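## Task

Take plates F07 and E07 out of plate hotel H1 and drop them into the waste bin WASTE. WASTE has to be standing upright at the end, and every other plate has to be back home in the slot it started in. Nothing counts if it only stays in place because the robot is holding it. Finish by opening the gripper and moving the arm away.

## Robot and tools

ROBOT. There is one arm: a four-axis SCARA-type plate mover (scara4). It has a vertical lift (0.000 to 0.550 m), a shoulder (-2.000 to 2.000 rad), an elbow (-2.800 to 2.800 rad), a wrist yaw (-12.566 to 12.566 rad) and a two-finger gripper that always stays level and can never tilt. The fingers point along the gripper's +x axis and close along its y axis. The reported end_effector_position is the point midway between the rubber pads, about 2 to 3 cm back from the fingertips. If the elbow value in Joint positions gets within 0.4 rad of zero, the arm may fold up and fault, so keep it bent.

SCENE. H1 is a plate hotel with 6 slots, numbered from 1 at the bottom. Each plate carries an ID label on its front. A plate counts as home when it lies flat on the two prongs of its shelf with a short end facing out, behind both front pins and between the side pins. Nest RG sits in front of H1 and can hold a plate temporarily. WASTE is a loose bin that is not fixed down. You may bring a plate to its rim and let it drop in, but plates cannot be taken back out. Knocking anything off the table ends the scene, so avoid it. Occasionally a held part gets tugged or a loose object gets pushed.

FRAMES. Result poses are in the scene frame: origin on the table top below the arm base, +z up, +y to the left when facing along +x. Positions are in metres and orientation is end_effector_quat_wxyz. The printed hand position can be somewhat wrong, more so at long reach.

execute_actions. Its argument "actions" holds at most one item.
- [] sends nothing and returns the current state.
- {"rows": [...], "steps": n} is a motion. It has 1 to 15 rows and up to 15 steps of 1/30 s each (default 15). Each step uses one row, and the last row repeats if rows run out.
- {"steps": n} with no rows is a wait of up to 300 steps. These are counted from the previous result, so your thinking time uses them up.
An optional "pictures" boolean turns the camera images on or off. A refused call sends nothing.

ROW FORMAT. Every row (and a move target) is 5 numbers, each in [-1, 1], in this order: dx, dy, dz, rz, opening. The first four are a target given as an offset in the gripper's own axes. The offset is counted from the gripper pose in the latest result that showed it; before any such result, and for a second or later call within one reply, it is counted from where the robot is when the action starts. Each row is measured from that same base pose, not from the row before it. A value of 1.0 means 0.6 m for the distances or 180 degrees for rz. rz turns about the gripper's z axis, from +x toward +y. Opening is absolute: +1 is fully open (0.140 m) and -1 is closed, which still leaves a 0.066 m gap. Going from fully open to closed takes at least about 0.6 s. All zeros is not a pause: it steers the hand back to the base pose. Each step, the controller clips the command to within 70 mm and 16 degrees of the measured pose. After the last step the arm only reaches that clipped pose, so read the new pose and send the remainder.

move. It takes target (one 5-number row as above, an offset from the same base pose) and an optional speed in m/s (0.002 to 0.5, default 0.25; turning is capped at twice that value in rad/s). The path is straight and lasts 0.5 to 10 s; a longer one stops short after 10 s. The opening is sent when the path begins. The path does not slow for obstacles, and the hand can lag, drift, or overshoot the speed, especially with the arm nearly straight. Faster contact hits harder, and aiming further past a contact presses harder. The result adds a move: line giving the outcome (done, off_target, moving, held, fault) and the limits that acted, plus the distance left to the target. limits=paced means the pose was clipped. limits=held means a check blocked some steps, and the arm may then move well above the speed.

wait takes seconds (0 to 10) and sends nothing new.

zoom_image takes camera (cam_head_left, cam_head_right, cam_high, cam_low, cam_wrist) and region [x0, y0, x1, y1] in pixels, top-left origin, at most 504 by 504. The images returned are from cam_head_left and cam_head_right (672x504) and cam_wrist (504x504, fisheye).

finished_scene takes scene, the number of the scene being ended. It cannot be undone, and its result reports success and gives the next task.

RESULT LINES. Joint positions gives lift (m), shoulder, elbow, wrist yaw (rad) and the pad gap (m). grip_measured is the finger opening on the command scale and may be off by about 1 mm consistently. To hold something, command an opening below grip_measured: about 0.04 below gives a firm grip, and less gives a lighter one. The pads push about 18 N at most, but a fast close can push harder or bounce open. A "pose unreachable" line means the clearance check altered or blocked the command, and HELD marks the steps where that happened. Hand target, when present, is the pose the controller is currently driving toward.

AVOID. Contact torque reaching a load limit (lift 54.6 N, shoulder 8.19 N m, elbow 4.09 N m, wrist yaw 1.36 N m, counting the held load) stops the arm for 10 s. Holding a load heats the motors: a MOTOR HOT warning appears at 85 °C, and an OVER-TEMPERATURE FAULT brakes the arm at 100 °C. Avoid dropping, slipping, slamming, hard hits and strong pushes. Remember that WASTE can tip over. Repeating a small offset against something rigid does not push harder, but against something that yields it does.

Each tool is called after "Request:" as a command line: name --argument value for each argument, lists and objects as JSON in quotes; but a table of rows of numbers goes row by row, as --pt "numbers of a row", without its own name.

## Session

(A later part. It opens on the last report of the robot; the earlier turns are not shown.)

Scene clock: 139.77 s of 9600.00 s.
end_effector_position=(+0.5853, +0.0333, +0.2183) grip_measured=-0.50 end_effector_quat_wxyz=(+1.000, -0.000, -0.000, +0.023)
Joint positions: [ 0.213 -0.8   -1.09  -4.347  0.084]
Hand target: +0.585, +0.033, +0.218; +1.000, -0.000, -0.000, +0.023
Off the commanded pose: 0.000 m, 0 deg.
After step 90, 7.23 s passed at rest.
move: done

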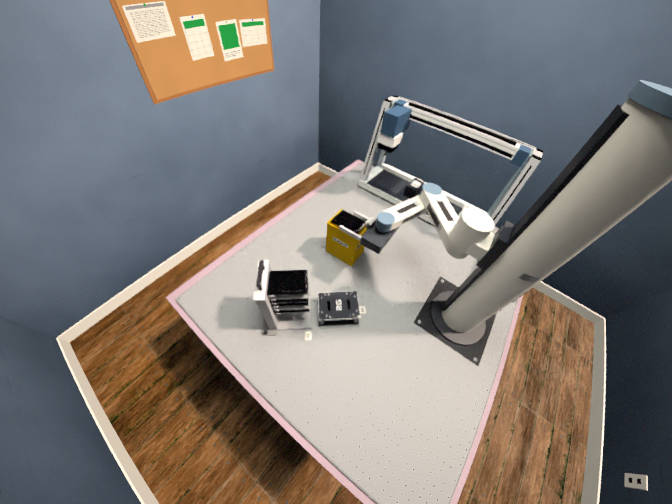

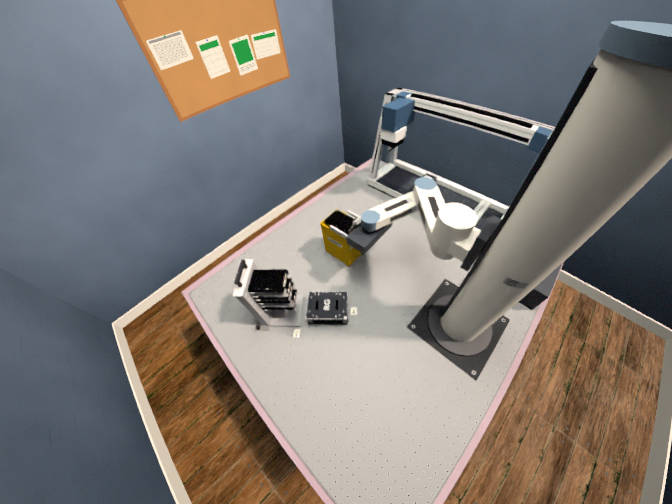

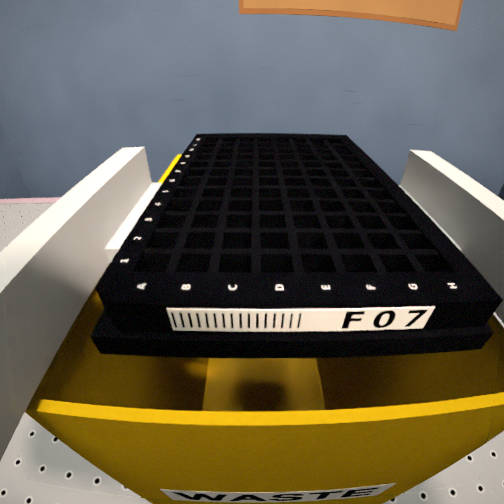

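Request:
move --target '[0.05, 0.0, -0.1433, 0.0, 0.0]' --speed 0.2

Request:
move --target '[0.09, 0.0, 0.0, 0.0, 0.0]' --speed 0.15

Scene clock: 149.83 s of 9600.00 s.
end_effector_position=(+0.4811, +0.3550, +0.1233) grip_measured=+0.00 end_effector_quat_wxyz=(+0.932, -0.000, -0.000, +0.362)
Joint positions: [ 0.118  0.116 -1.368 -4.29   0.103]
Hand target: +0.481, +0.355, +0.123; +0.932, -0.000, -0.000, +0.363
Off the commanded pose: 0.000 m, 0 deg.
After step 90, 3.57 s passed at rest.
move: done

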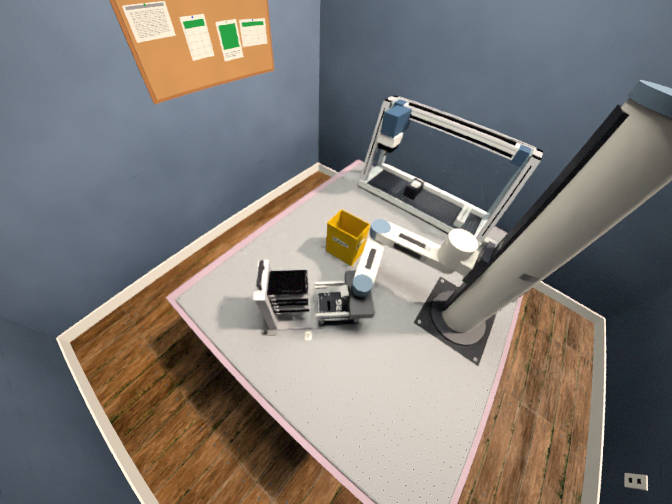

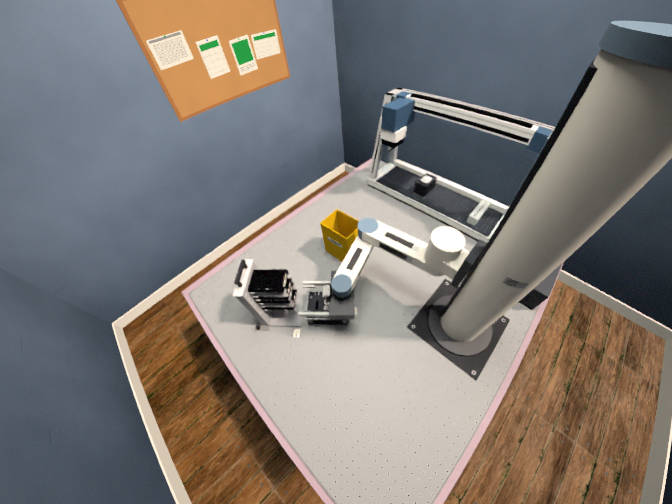

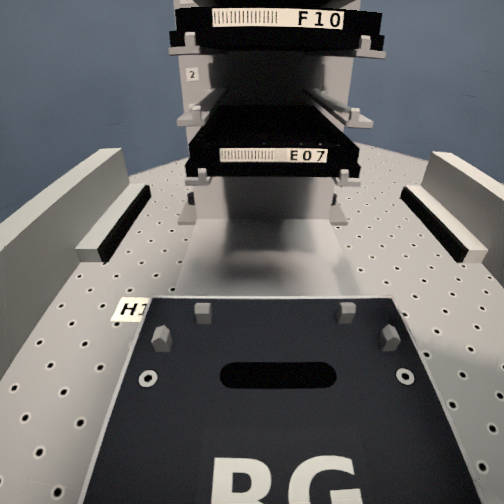

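Scene clock: 150.57 s of 9600.00 s.
end_effector_position=(+0.5210, +0.3914, +0.1234) grip_measured=+0.00 end_effector_quat_wxyz=(+0.932, -0.000, -0.000, +0.362)
Joint positions: [ 0.118  0.212 -1.653 -4.101  0.103]
Hand target: +0.521, +0.391, +0.123; +0.932, -0.000, -0.000, +0.362
Off the commanded pose: 0.000 m, 0 deg.
move: done

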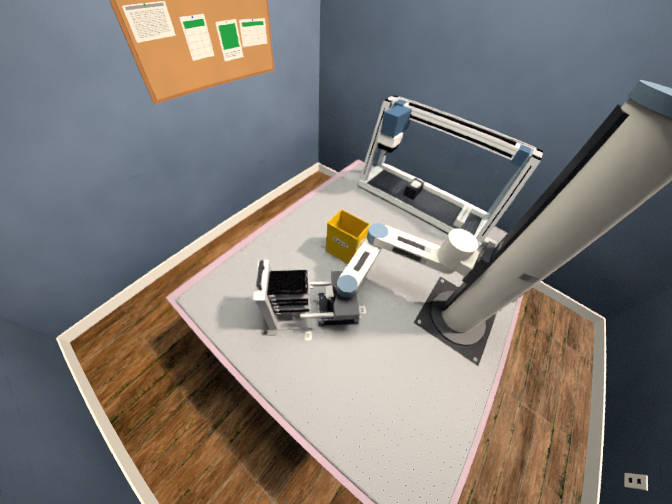

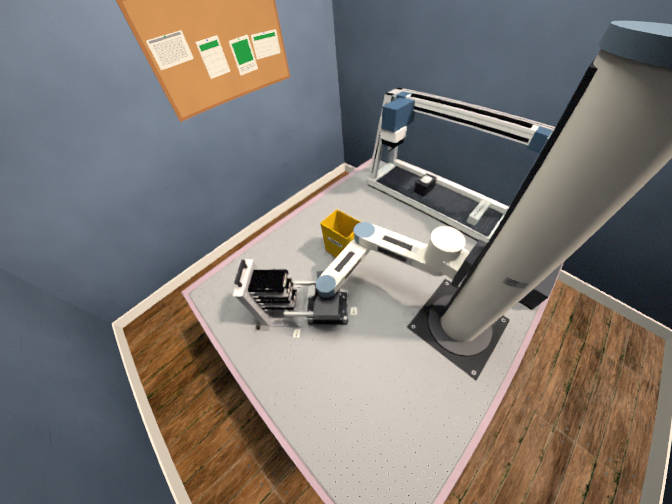

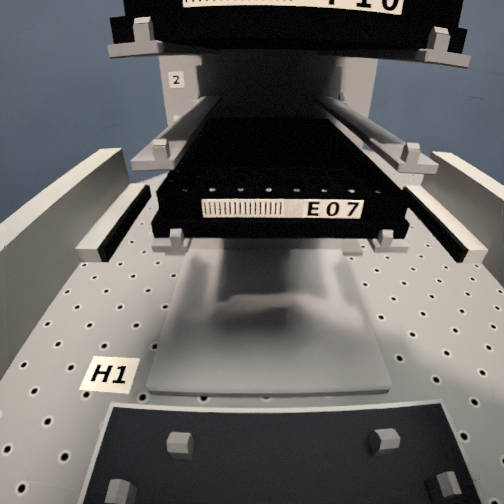

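Matches the previous view. Proceed with the grasp.

Request:
move --target '[0.075, 0.0008, 0.0, 0.0, -0.1]' --speed 0.1

Request:
move --target '[0.0, 0.0, 0.0, 0.0, -0.545]' --speed 0.05

Request:
move --target '[0.0, 0.0, 0.0125, 0.0, -0.545]' --speed 0.03

Request:
move --target '[-0.27, 0.0, 0.0, 0.0, -0.545]' --speed 0.1

Scene clock: 157.53 s of 9600.00 s.
end_effector_position=(+0.5538, +0.4221, +0.1234) grip_measured=-0.10 end_effector_quat_wxyz=(+0.932, -0.000, -0.000, +0.362)
Joint positions: [ 0.118  0.319 -1.93  -3.931  0.099]
Hand target: +0.554, +0.422, +0.123; +0.932, -0.000, -0.000, +0.362
Off the commanded pose: 0.000 m, 0 deg.
After step 90, 3.23 s passed at rest.
move: done

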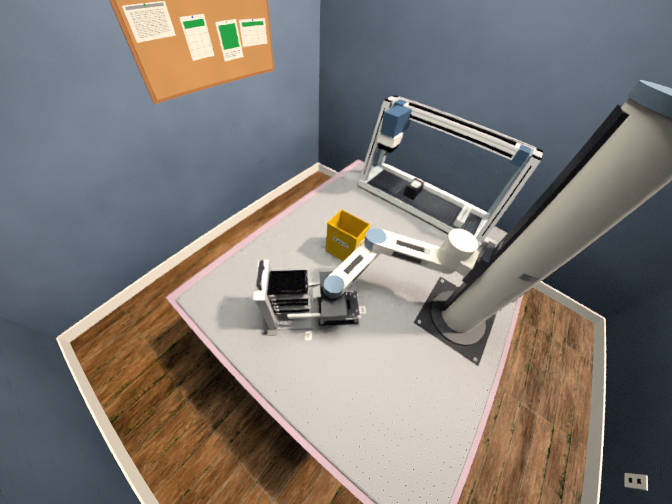

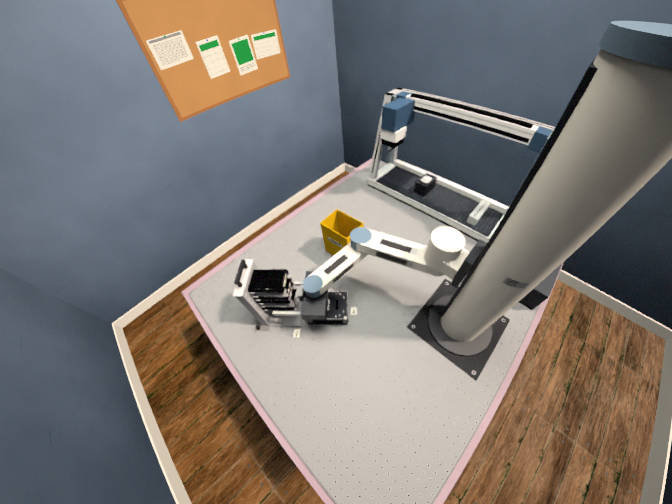

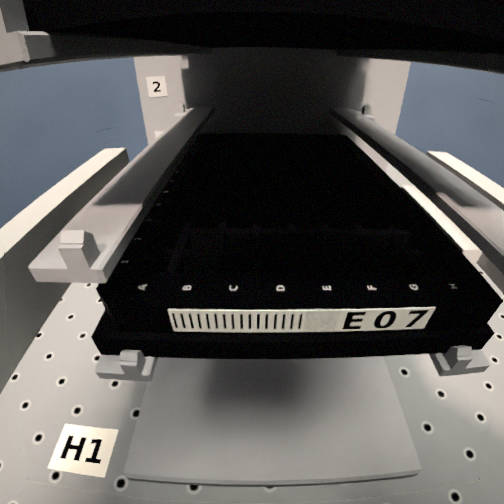

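Scene clock: 158.03 s of 9600.00 s.
end_effector_position=(+0.5538, +0.4221, +0.1234) grip_measured=-0.50 end_effector_quat_wxyz=(+0.932, -0.000, -0.000, +0.362)
Joint positions: [ 0.118  0.319 -1.93  -3.931  0.084]
Hand target: +0.554, +0.422, +0.123; +0.932, -0.000, -0.000, +0.362
Off the commanded pose: 0.000 m, 0 deg.
move: done

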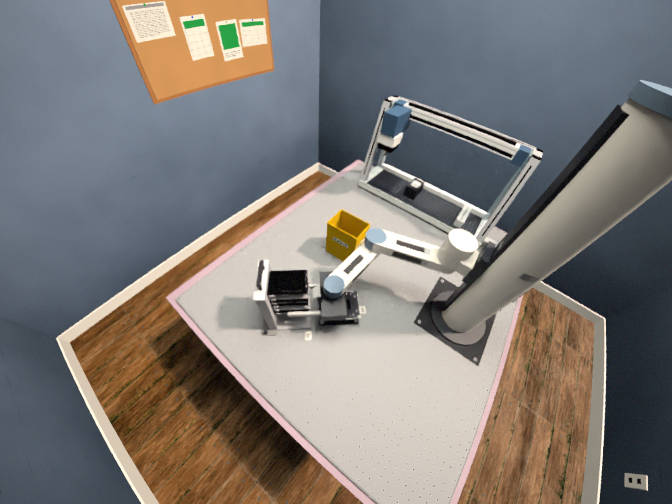

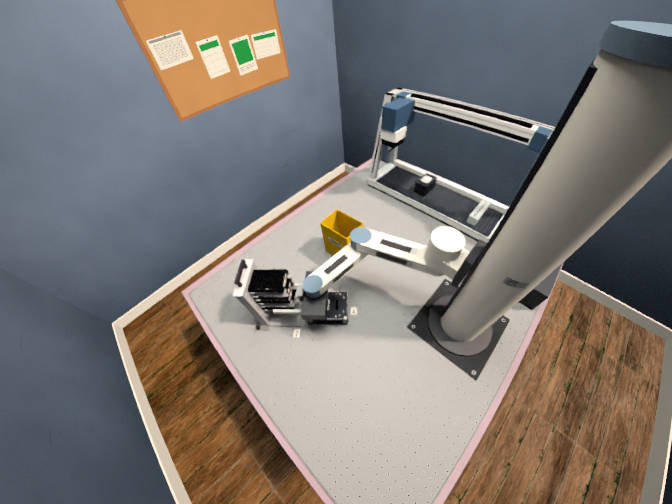

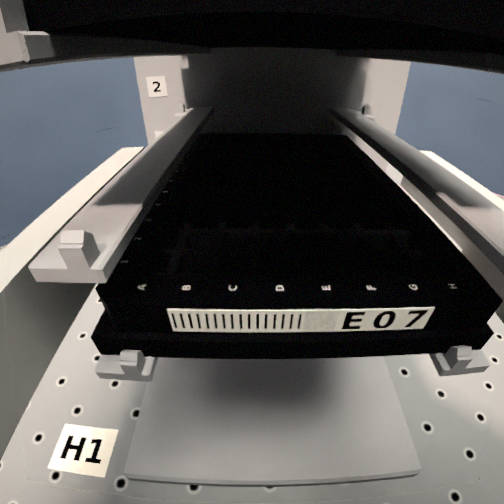

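Scene clock: 158.73 s of 9600.00 s.
end_effector_position=(+0.5538, +0.4221, +0.1309) grip_measured=-0.50 end_effector_quat_wxyz=(+0.932, -0.000, -0.000, +0.362)
Joint positions: [ 0.126  0.319 -1.93  -3.931  0.084]
Hand target: +0.554, +0.422, +0.131; +0.932, -0.000, -0.000, +0.362
Off the commanded pose: 0.000 m, 0 deg.
move: done

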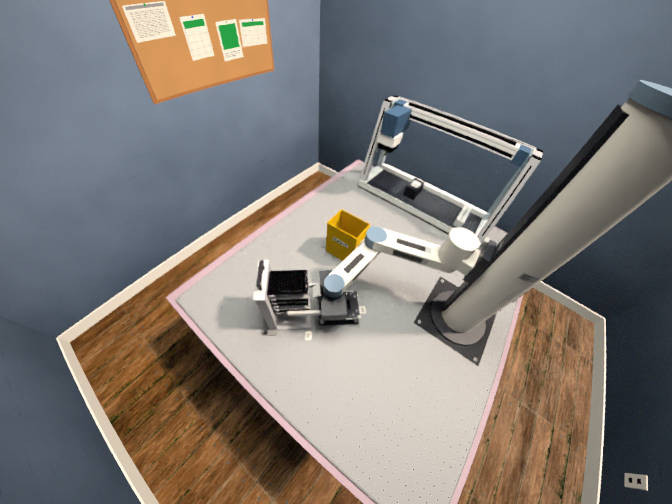

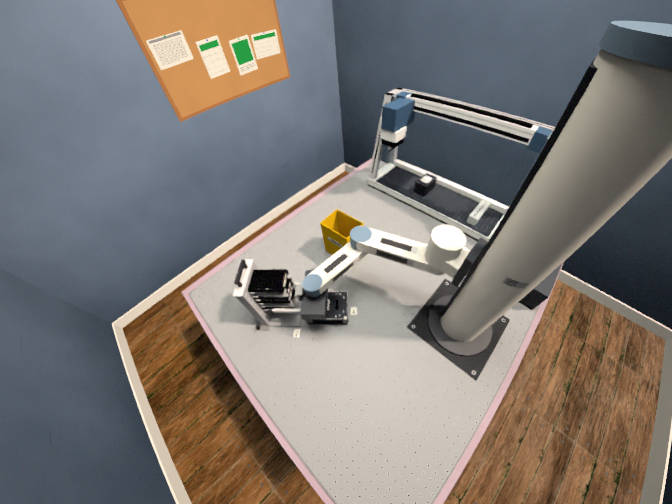

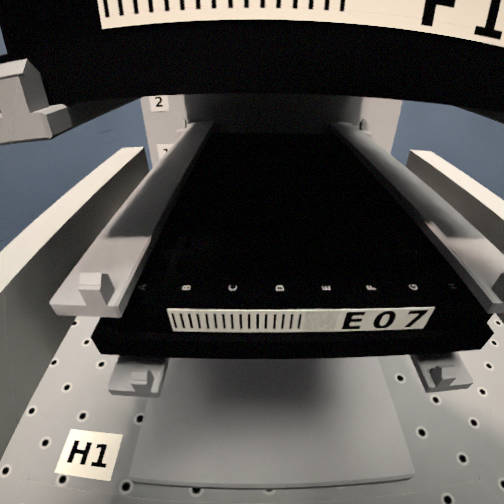

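Scene clock: 160.63 s of 9600.00 s.
end_effector_position=(+0.4342, +0.3129, +0.1309) grip_measured=-0.50 end_effector_quat_wxyz=(+0.932, -0.000, -0.000, +0.362)
Joint positions: [ 0.126  0.045 -1.074 -4.512  0.084]
Hand target: +0.434, +0.313, +0.131; +0.932, -0.000, -0.000, +0.362
Off the commanded pose: 0.000 m, 0 deg.
move: done

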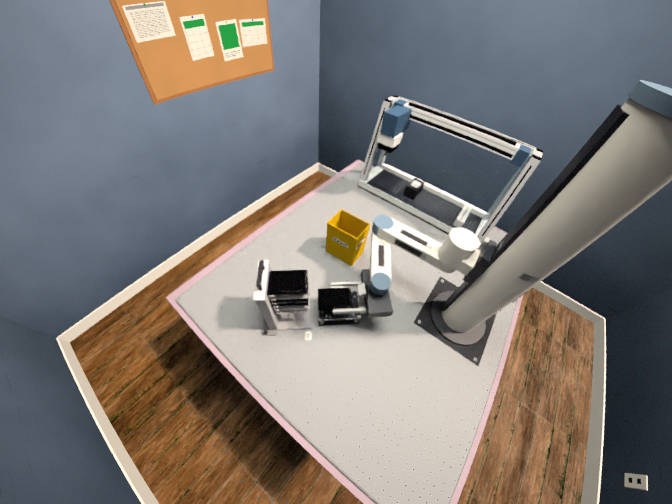

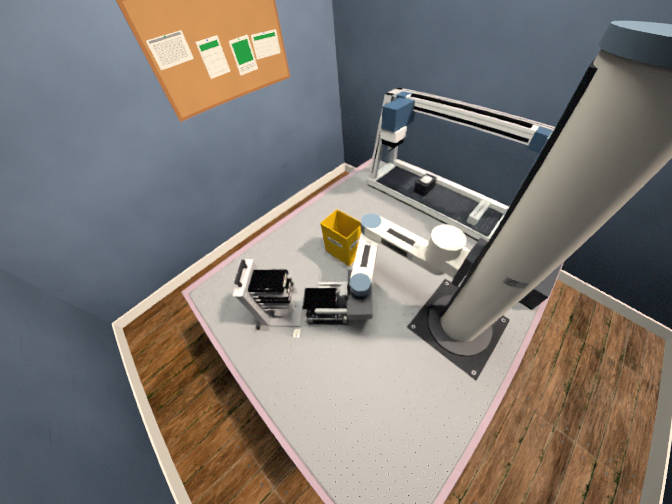

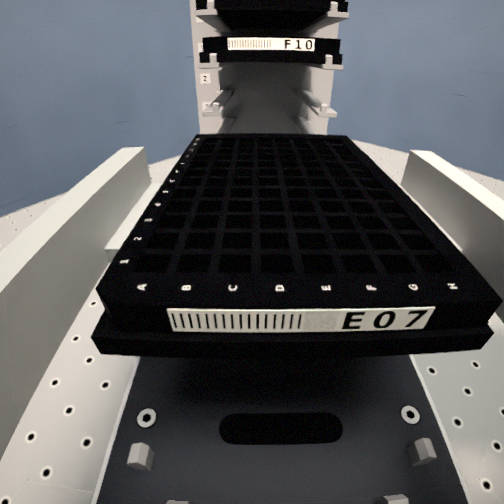

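Request:
move --target '[0.0, 0.0, 0.174, 0.0, -0.545]' --speed 0.25

Request:
move --target '[-0.128, -0.5143, 0.017, -0.2212, -0.545]' --speed 0.25

Scene clock: 166.43 s of 9600.00 s.
end_effector_position=(+0.4342, +0.3129, +0.2353) grip_measured=-0.50 end_effector_quat_wxyz=(+0.932, -0.000, -0.000, +0.362)
Joint positions: [ 0.23   0.045 -1.074 -4.512  0.084]
Hand target: +0.434, +0.313, +0.235; +0.932, -0.000, -0.000, +0.362
Off the commanded pose: 0.000 m, 0 deg.
After step 90, 1.97 s passed at rest.
move: done

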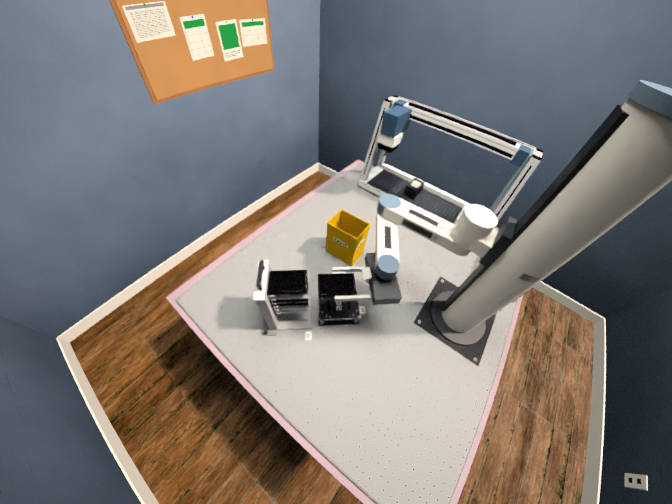

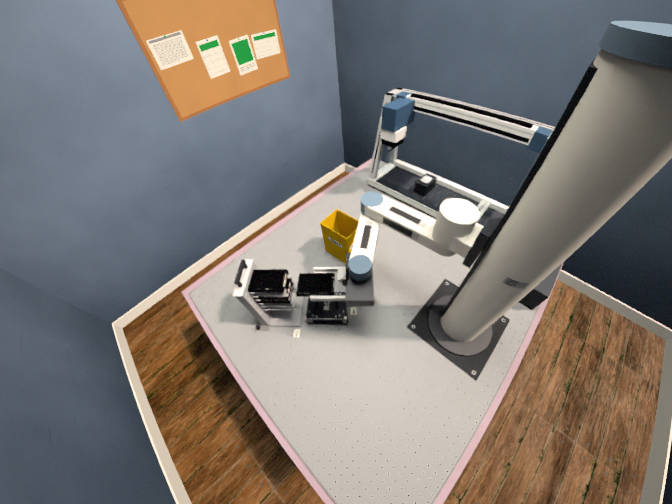

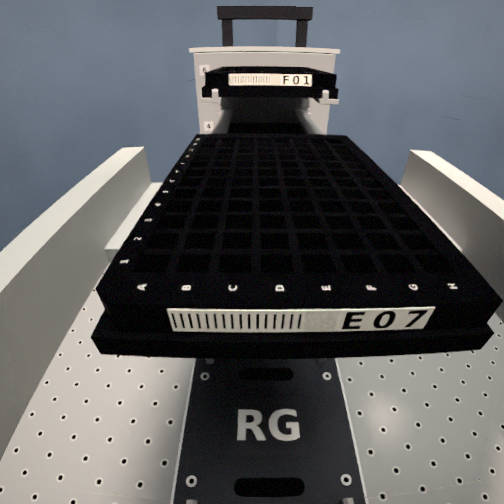

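Scene clock: 168.17 s of 9600.00 s.
end_effector_position=(+0.5861, +0.0331, +0.2455) grip_measured=-0.50 end_effector_quat_wxyz=(+1.000, -0.000, -0.000, +0.023)
Joint positions: [ 0.24  -0.8   -1.094 -4.343  0.084]
Hand target: +0.586, +0.033, +0.245; +1.000, -0.000, -0.000, +0.023
Off the commanded pose: 0.000 m, 0 deg.
move: done

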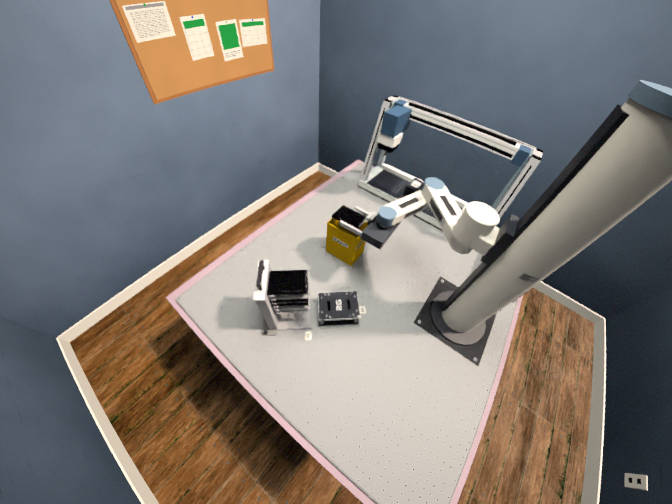

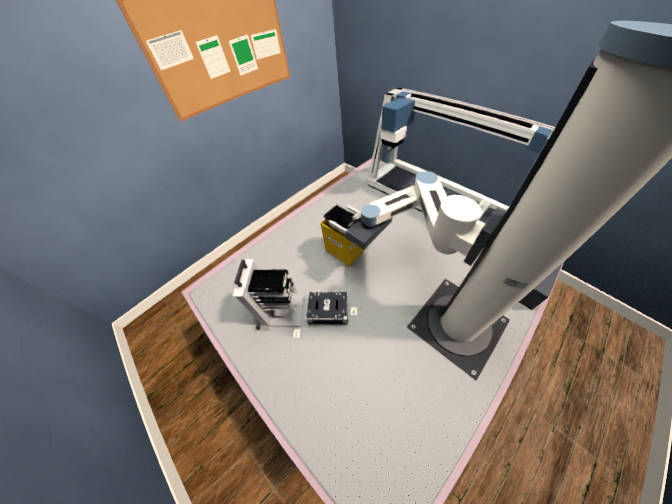

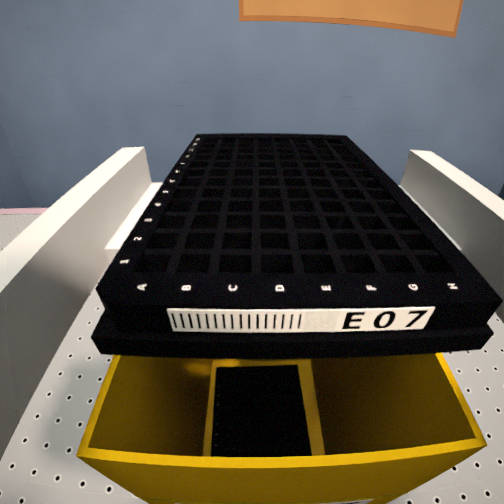

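Request:
move --target '[0.0, 0.0, -0.045, 0.0, -0.545]' --speed 0.1

Request:
move --target '[0.0, 0.0, 0.0, 0.0, 0.0]' --speed 0.05

Request:
move --target '[-0.05, 0.0, 0.12, 0.0, 0.0]' --speed 0.2

Scene clock: 175.30 s of 9600.00 s.
end_effector_position=(+0.5861, +0.0332, +0.2184) grip_measured=-0.50 end_effector_quat_wxyz=(+1.000, -0.000, -0.000, +0.023)
Joint positions: [ 0.213 -0.8   -1.094 -4.343  0.084]
Hand target: +0.586, +0.033, +0.218; +1.000, -0.000, -0.000, +0.023
Off the commanded pose: 0.000 m, 0 deg.
After step 90, 3.43 s passed at rest.
move: done

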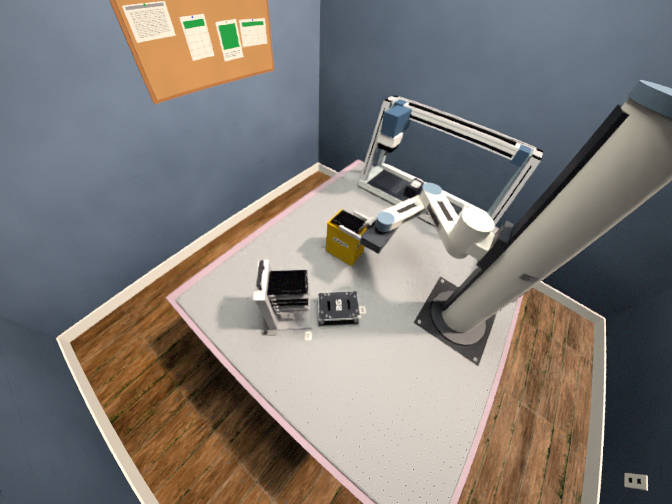

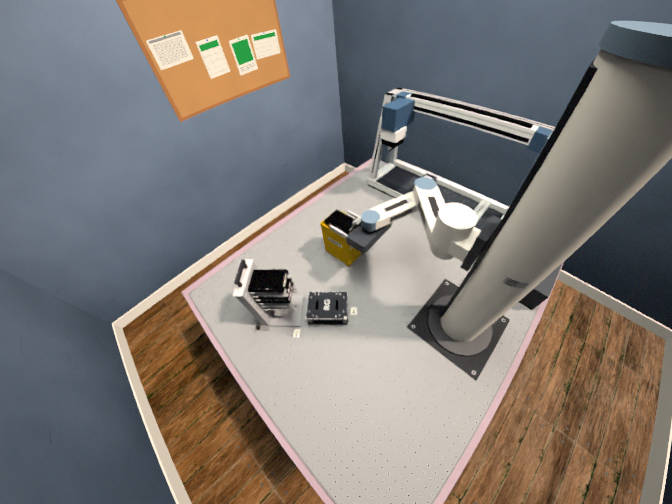

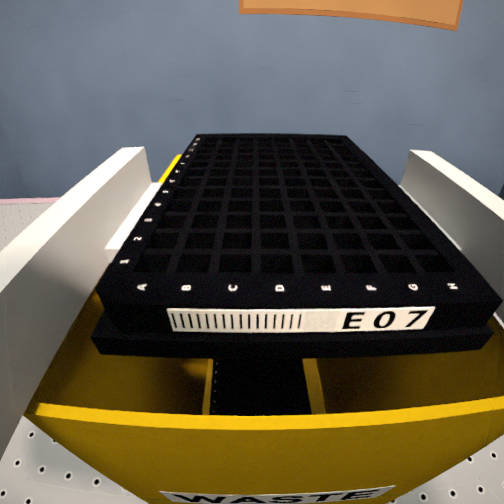

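Scene clock: 175.80 s of 9600.00 s.
end_effector_position=(+0.5861, +0.0332, +0.2184) grip_measured=+0.00 end_effector_quat_wxyz=(+1.000, -0.000, -0.000, +0.023)
Joint positions: [ 0.213 -0.8   -1.094 -4.343  0.103]
Hand target: +0.586, +0.033, +0.218; +1.000, -0.000, -0.000, +0.023
Off the commanded pose: 0.000 m, 0 deg.
move: done

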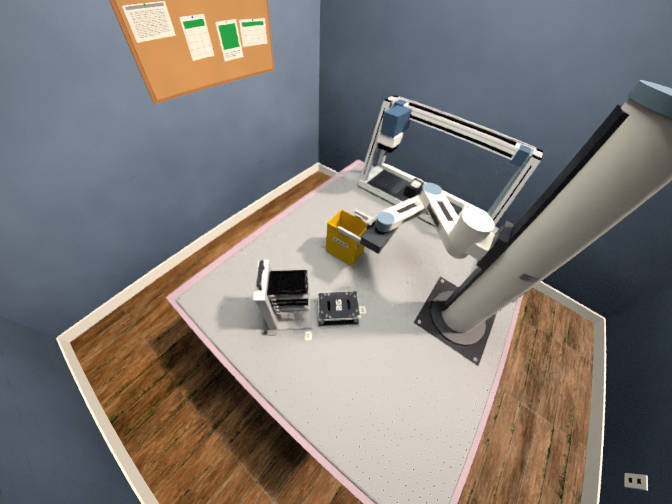

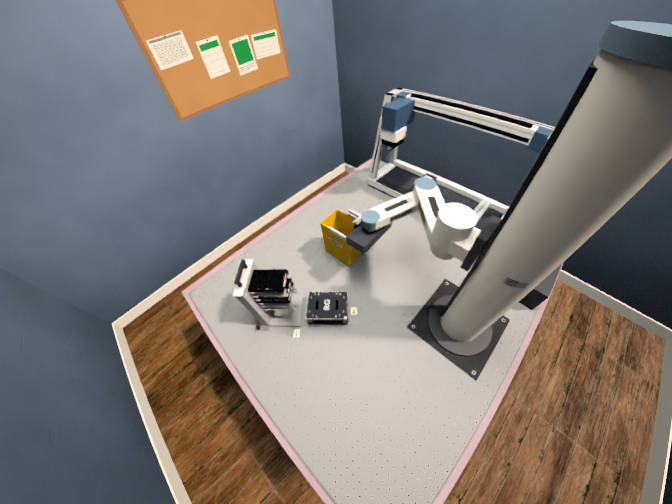

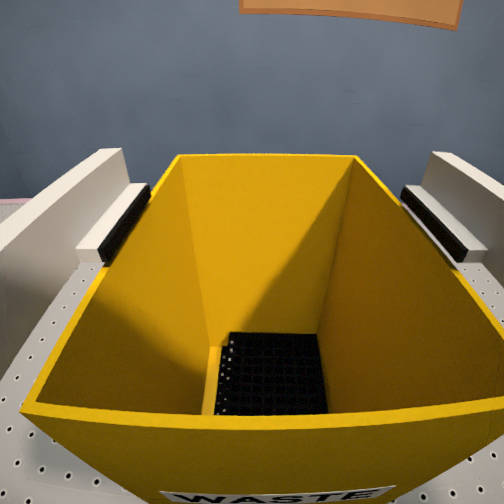

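Scene clock: 176.57 s of 9600.00 s.
end_effector_position=(+0.5561, +0.0319, +0.2904) grip_measured=+0.00 end_effector_quat_wxyz=(+1.000, -0.000, -0.000, +0.023)
Joint positions: [ 0.285 -0.84  -0.959 -4.438  0.103]
Hand target: +0.556, +0.032, +0.290; +1.000, -0.000, -0.000, +0.023
Off the commanded pose: 0.000 m, 0 deg.
move: done

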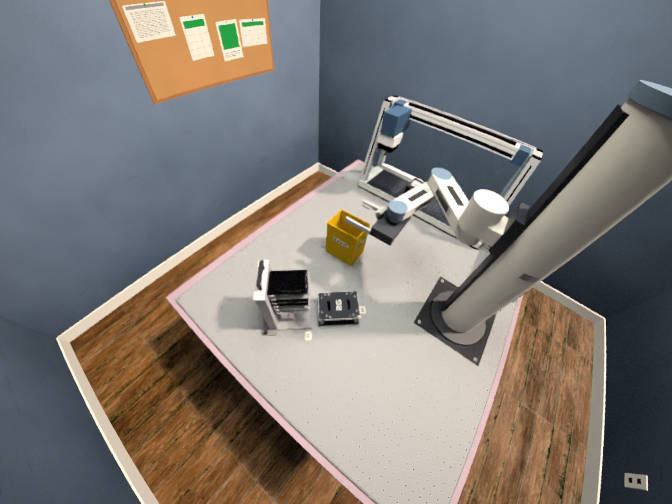

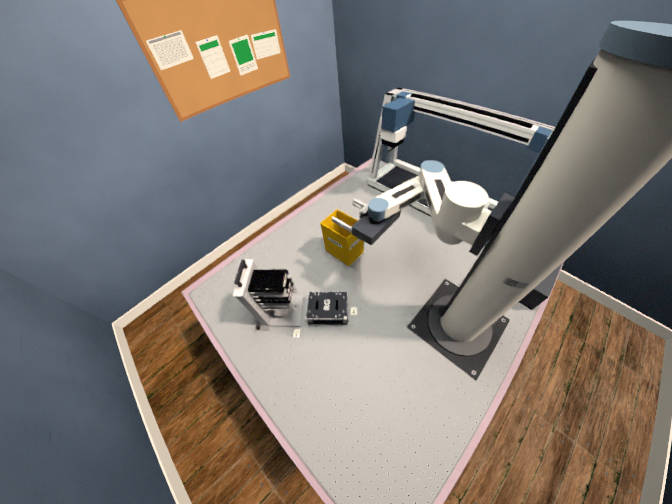

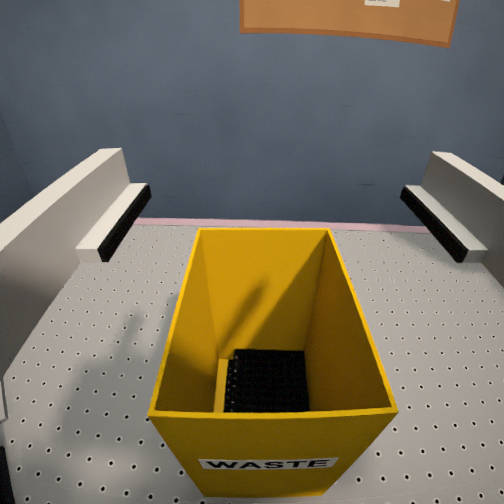

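Request:
finished_scene --scene 2

The scene is finished: the task was done.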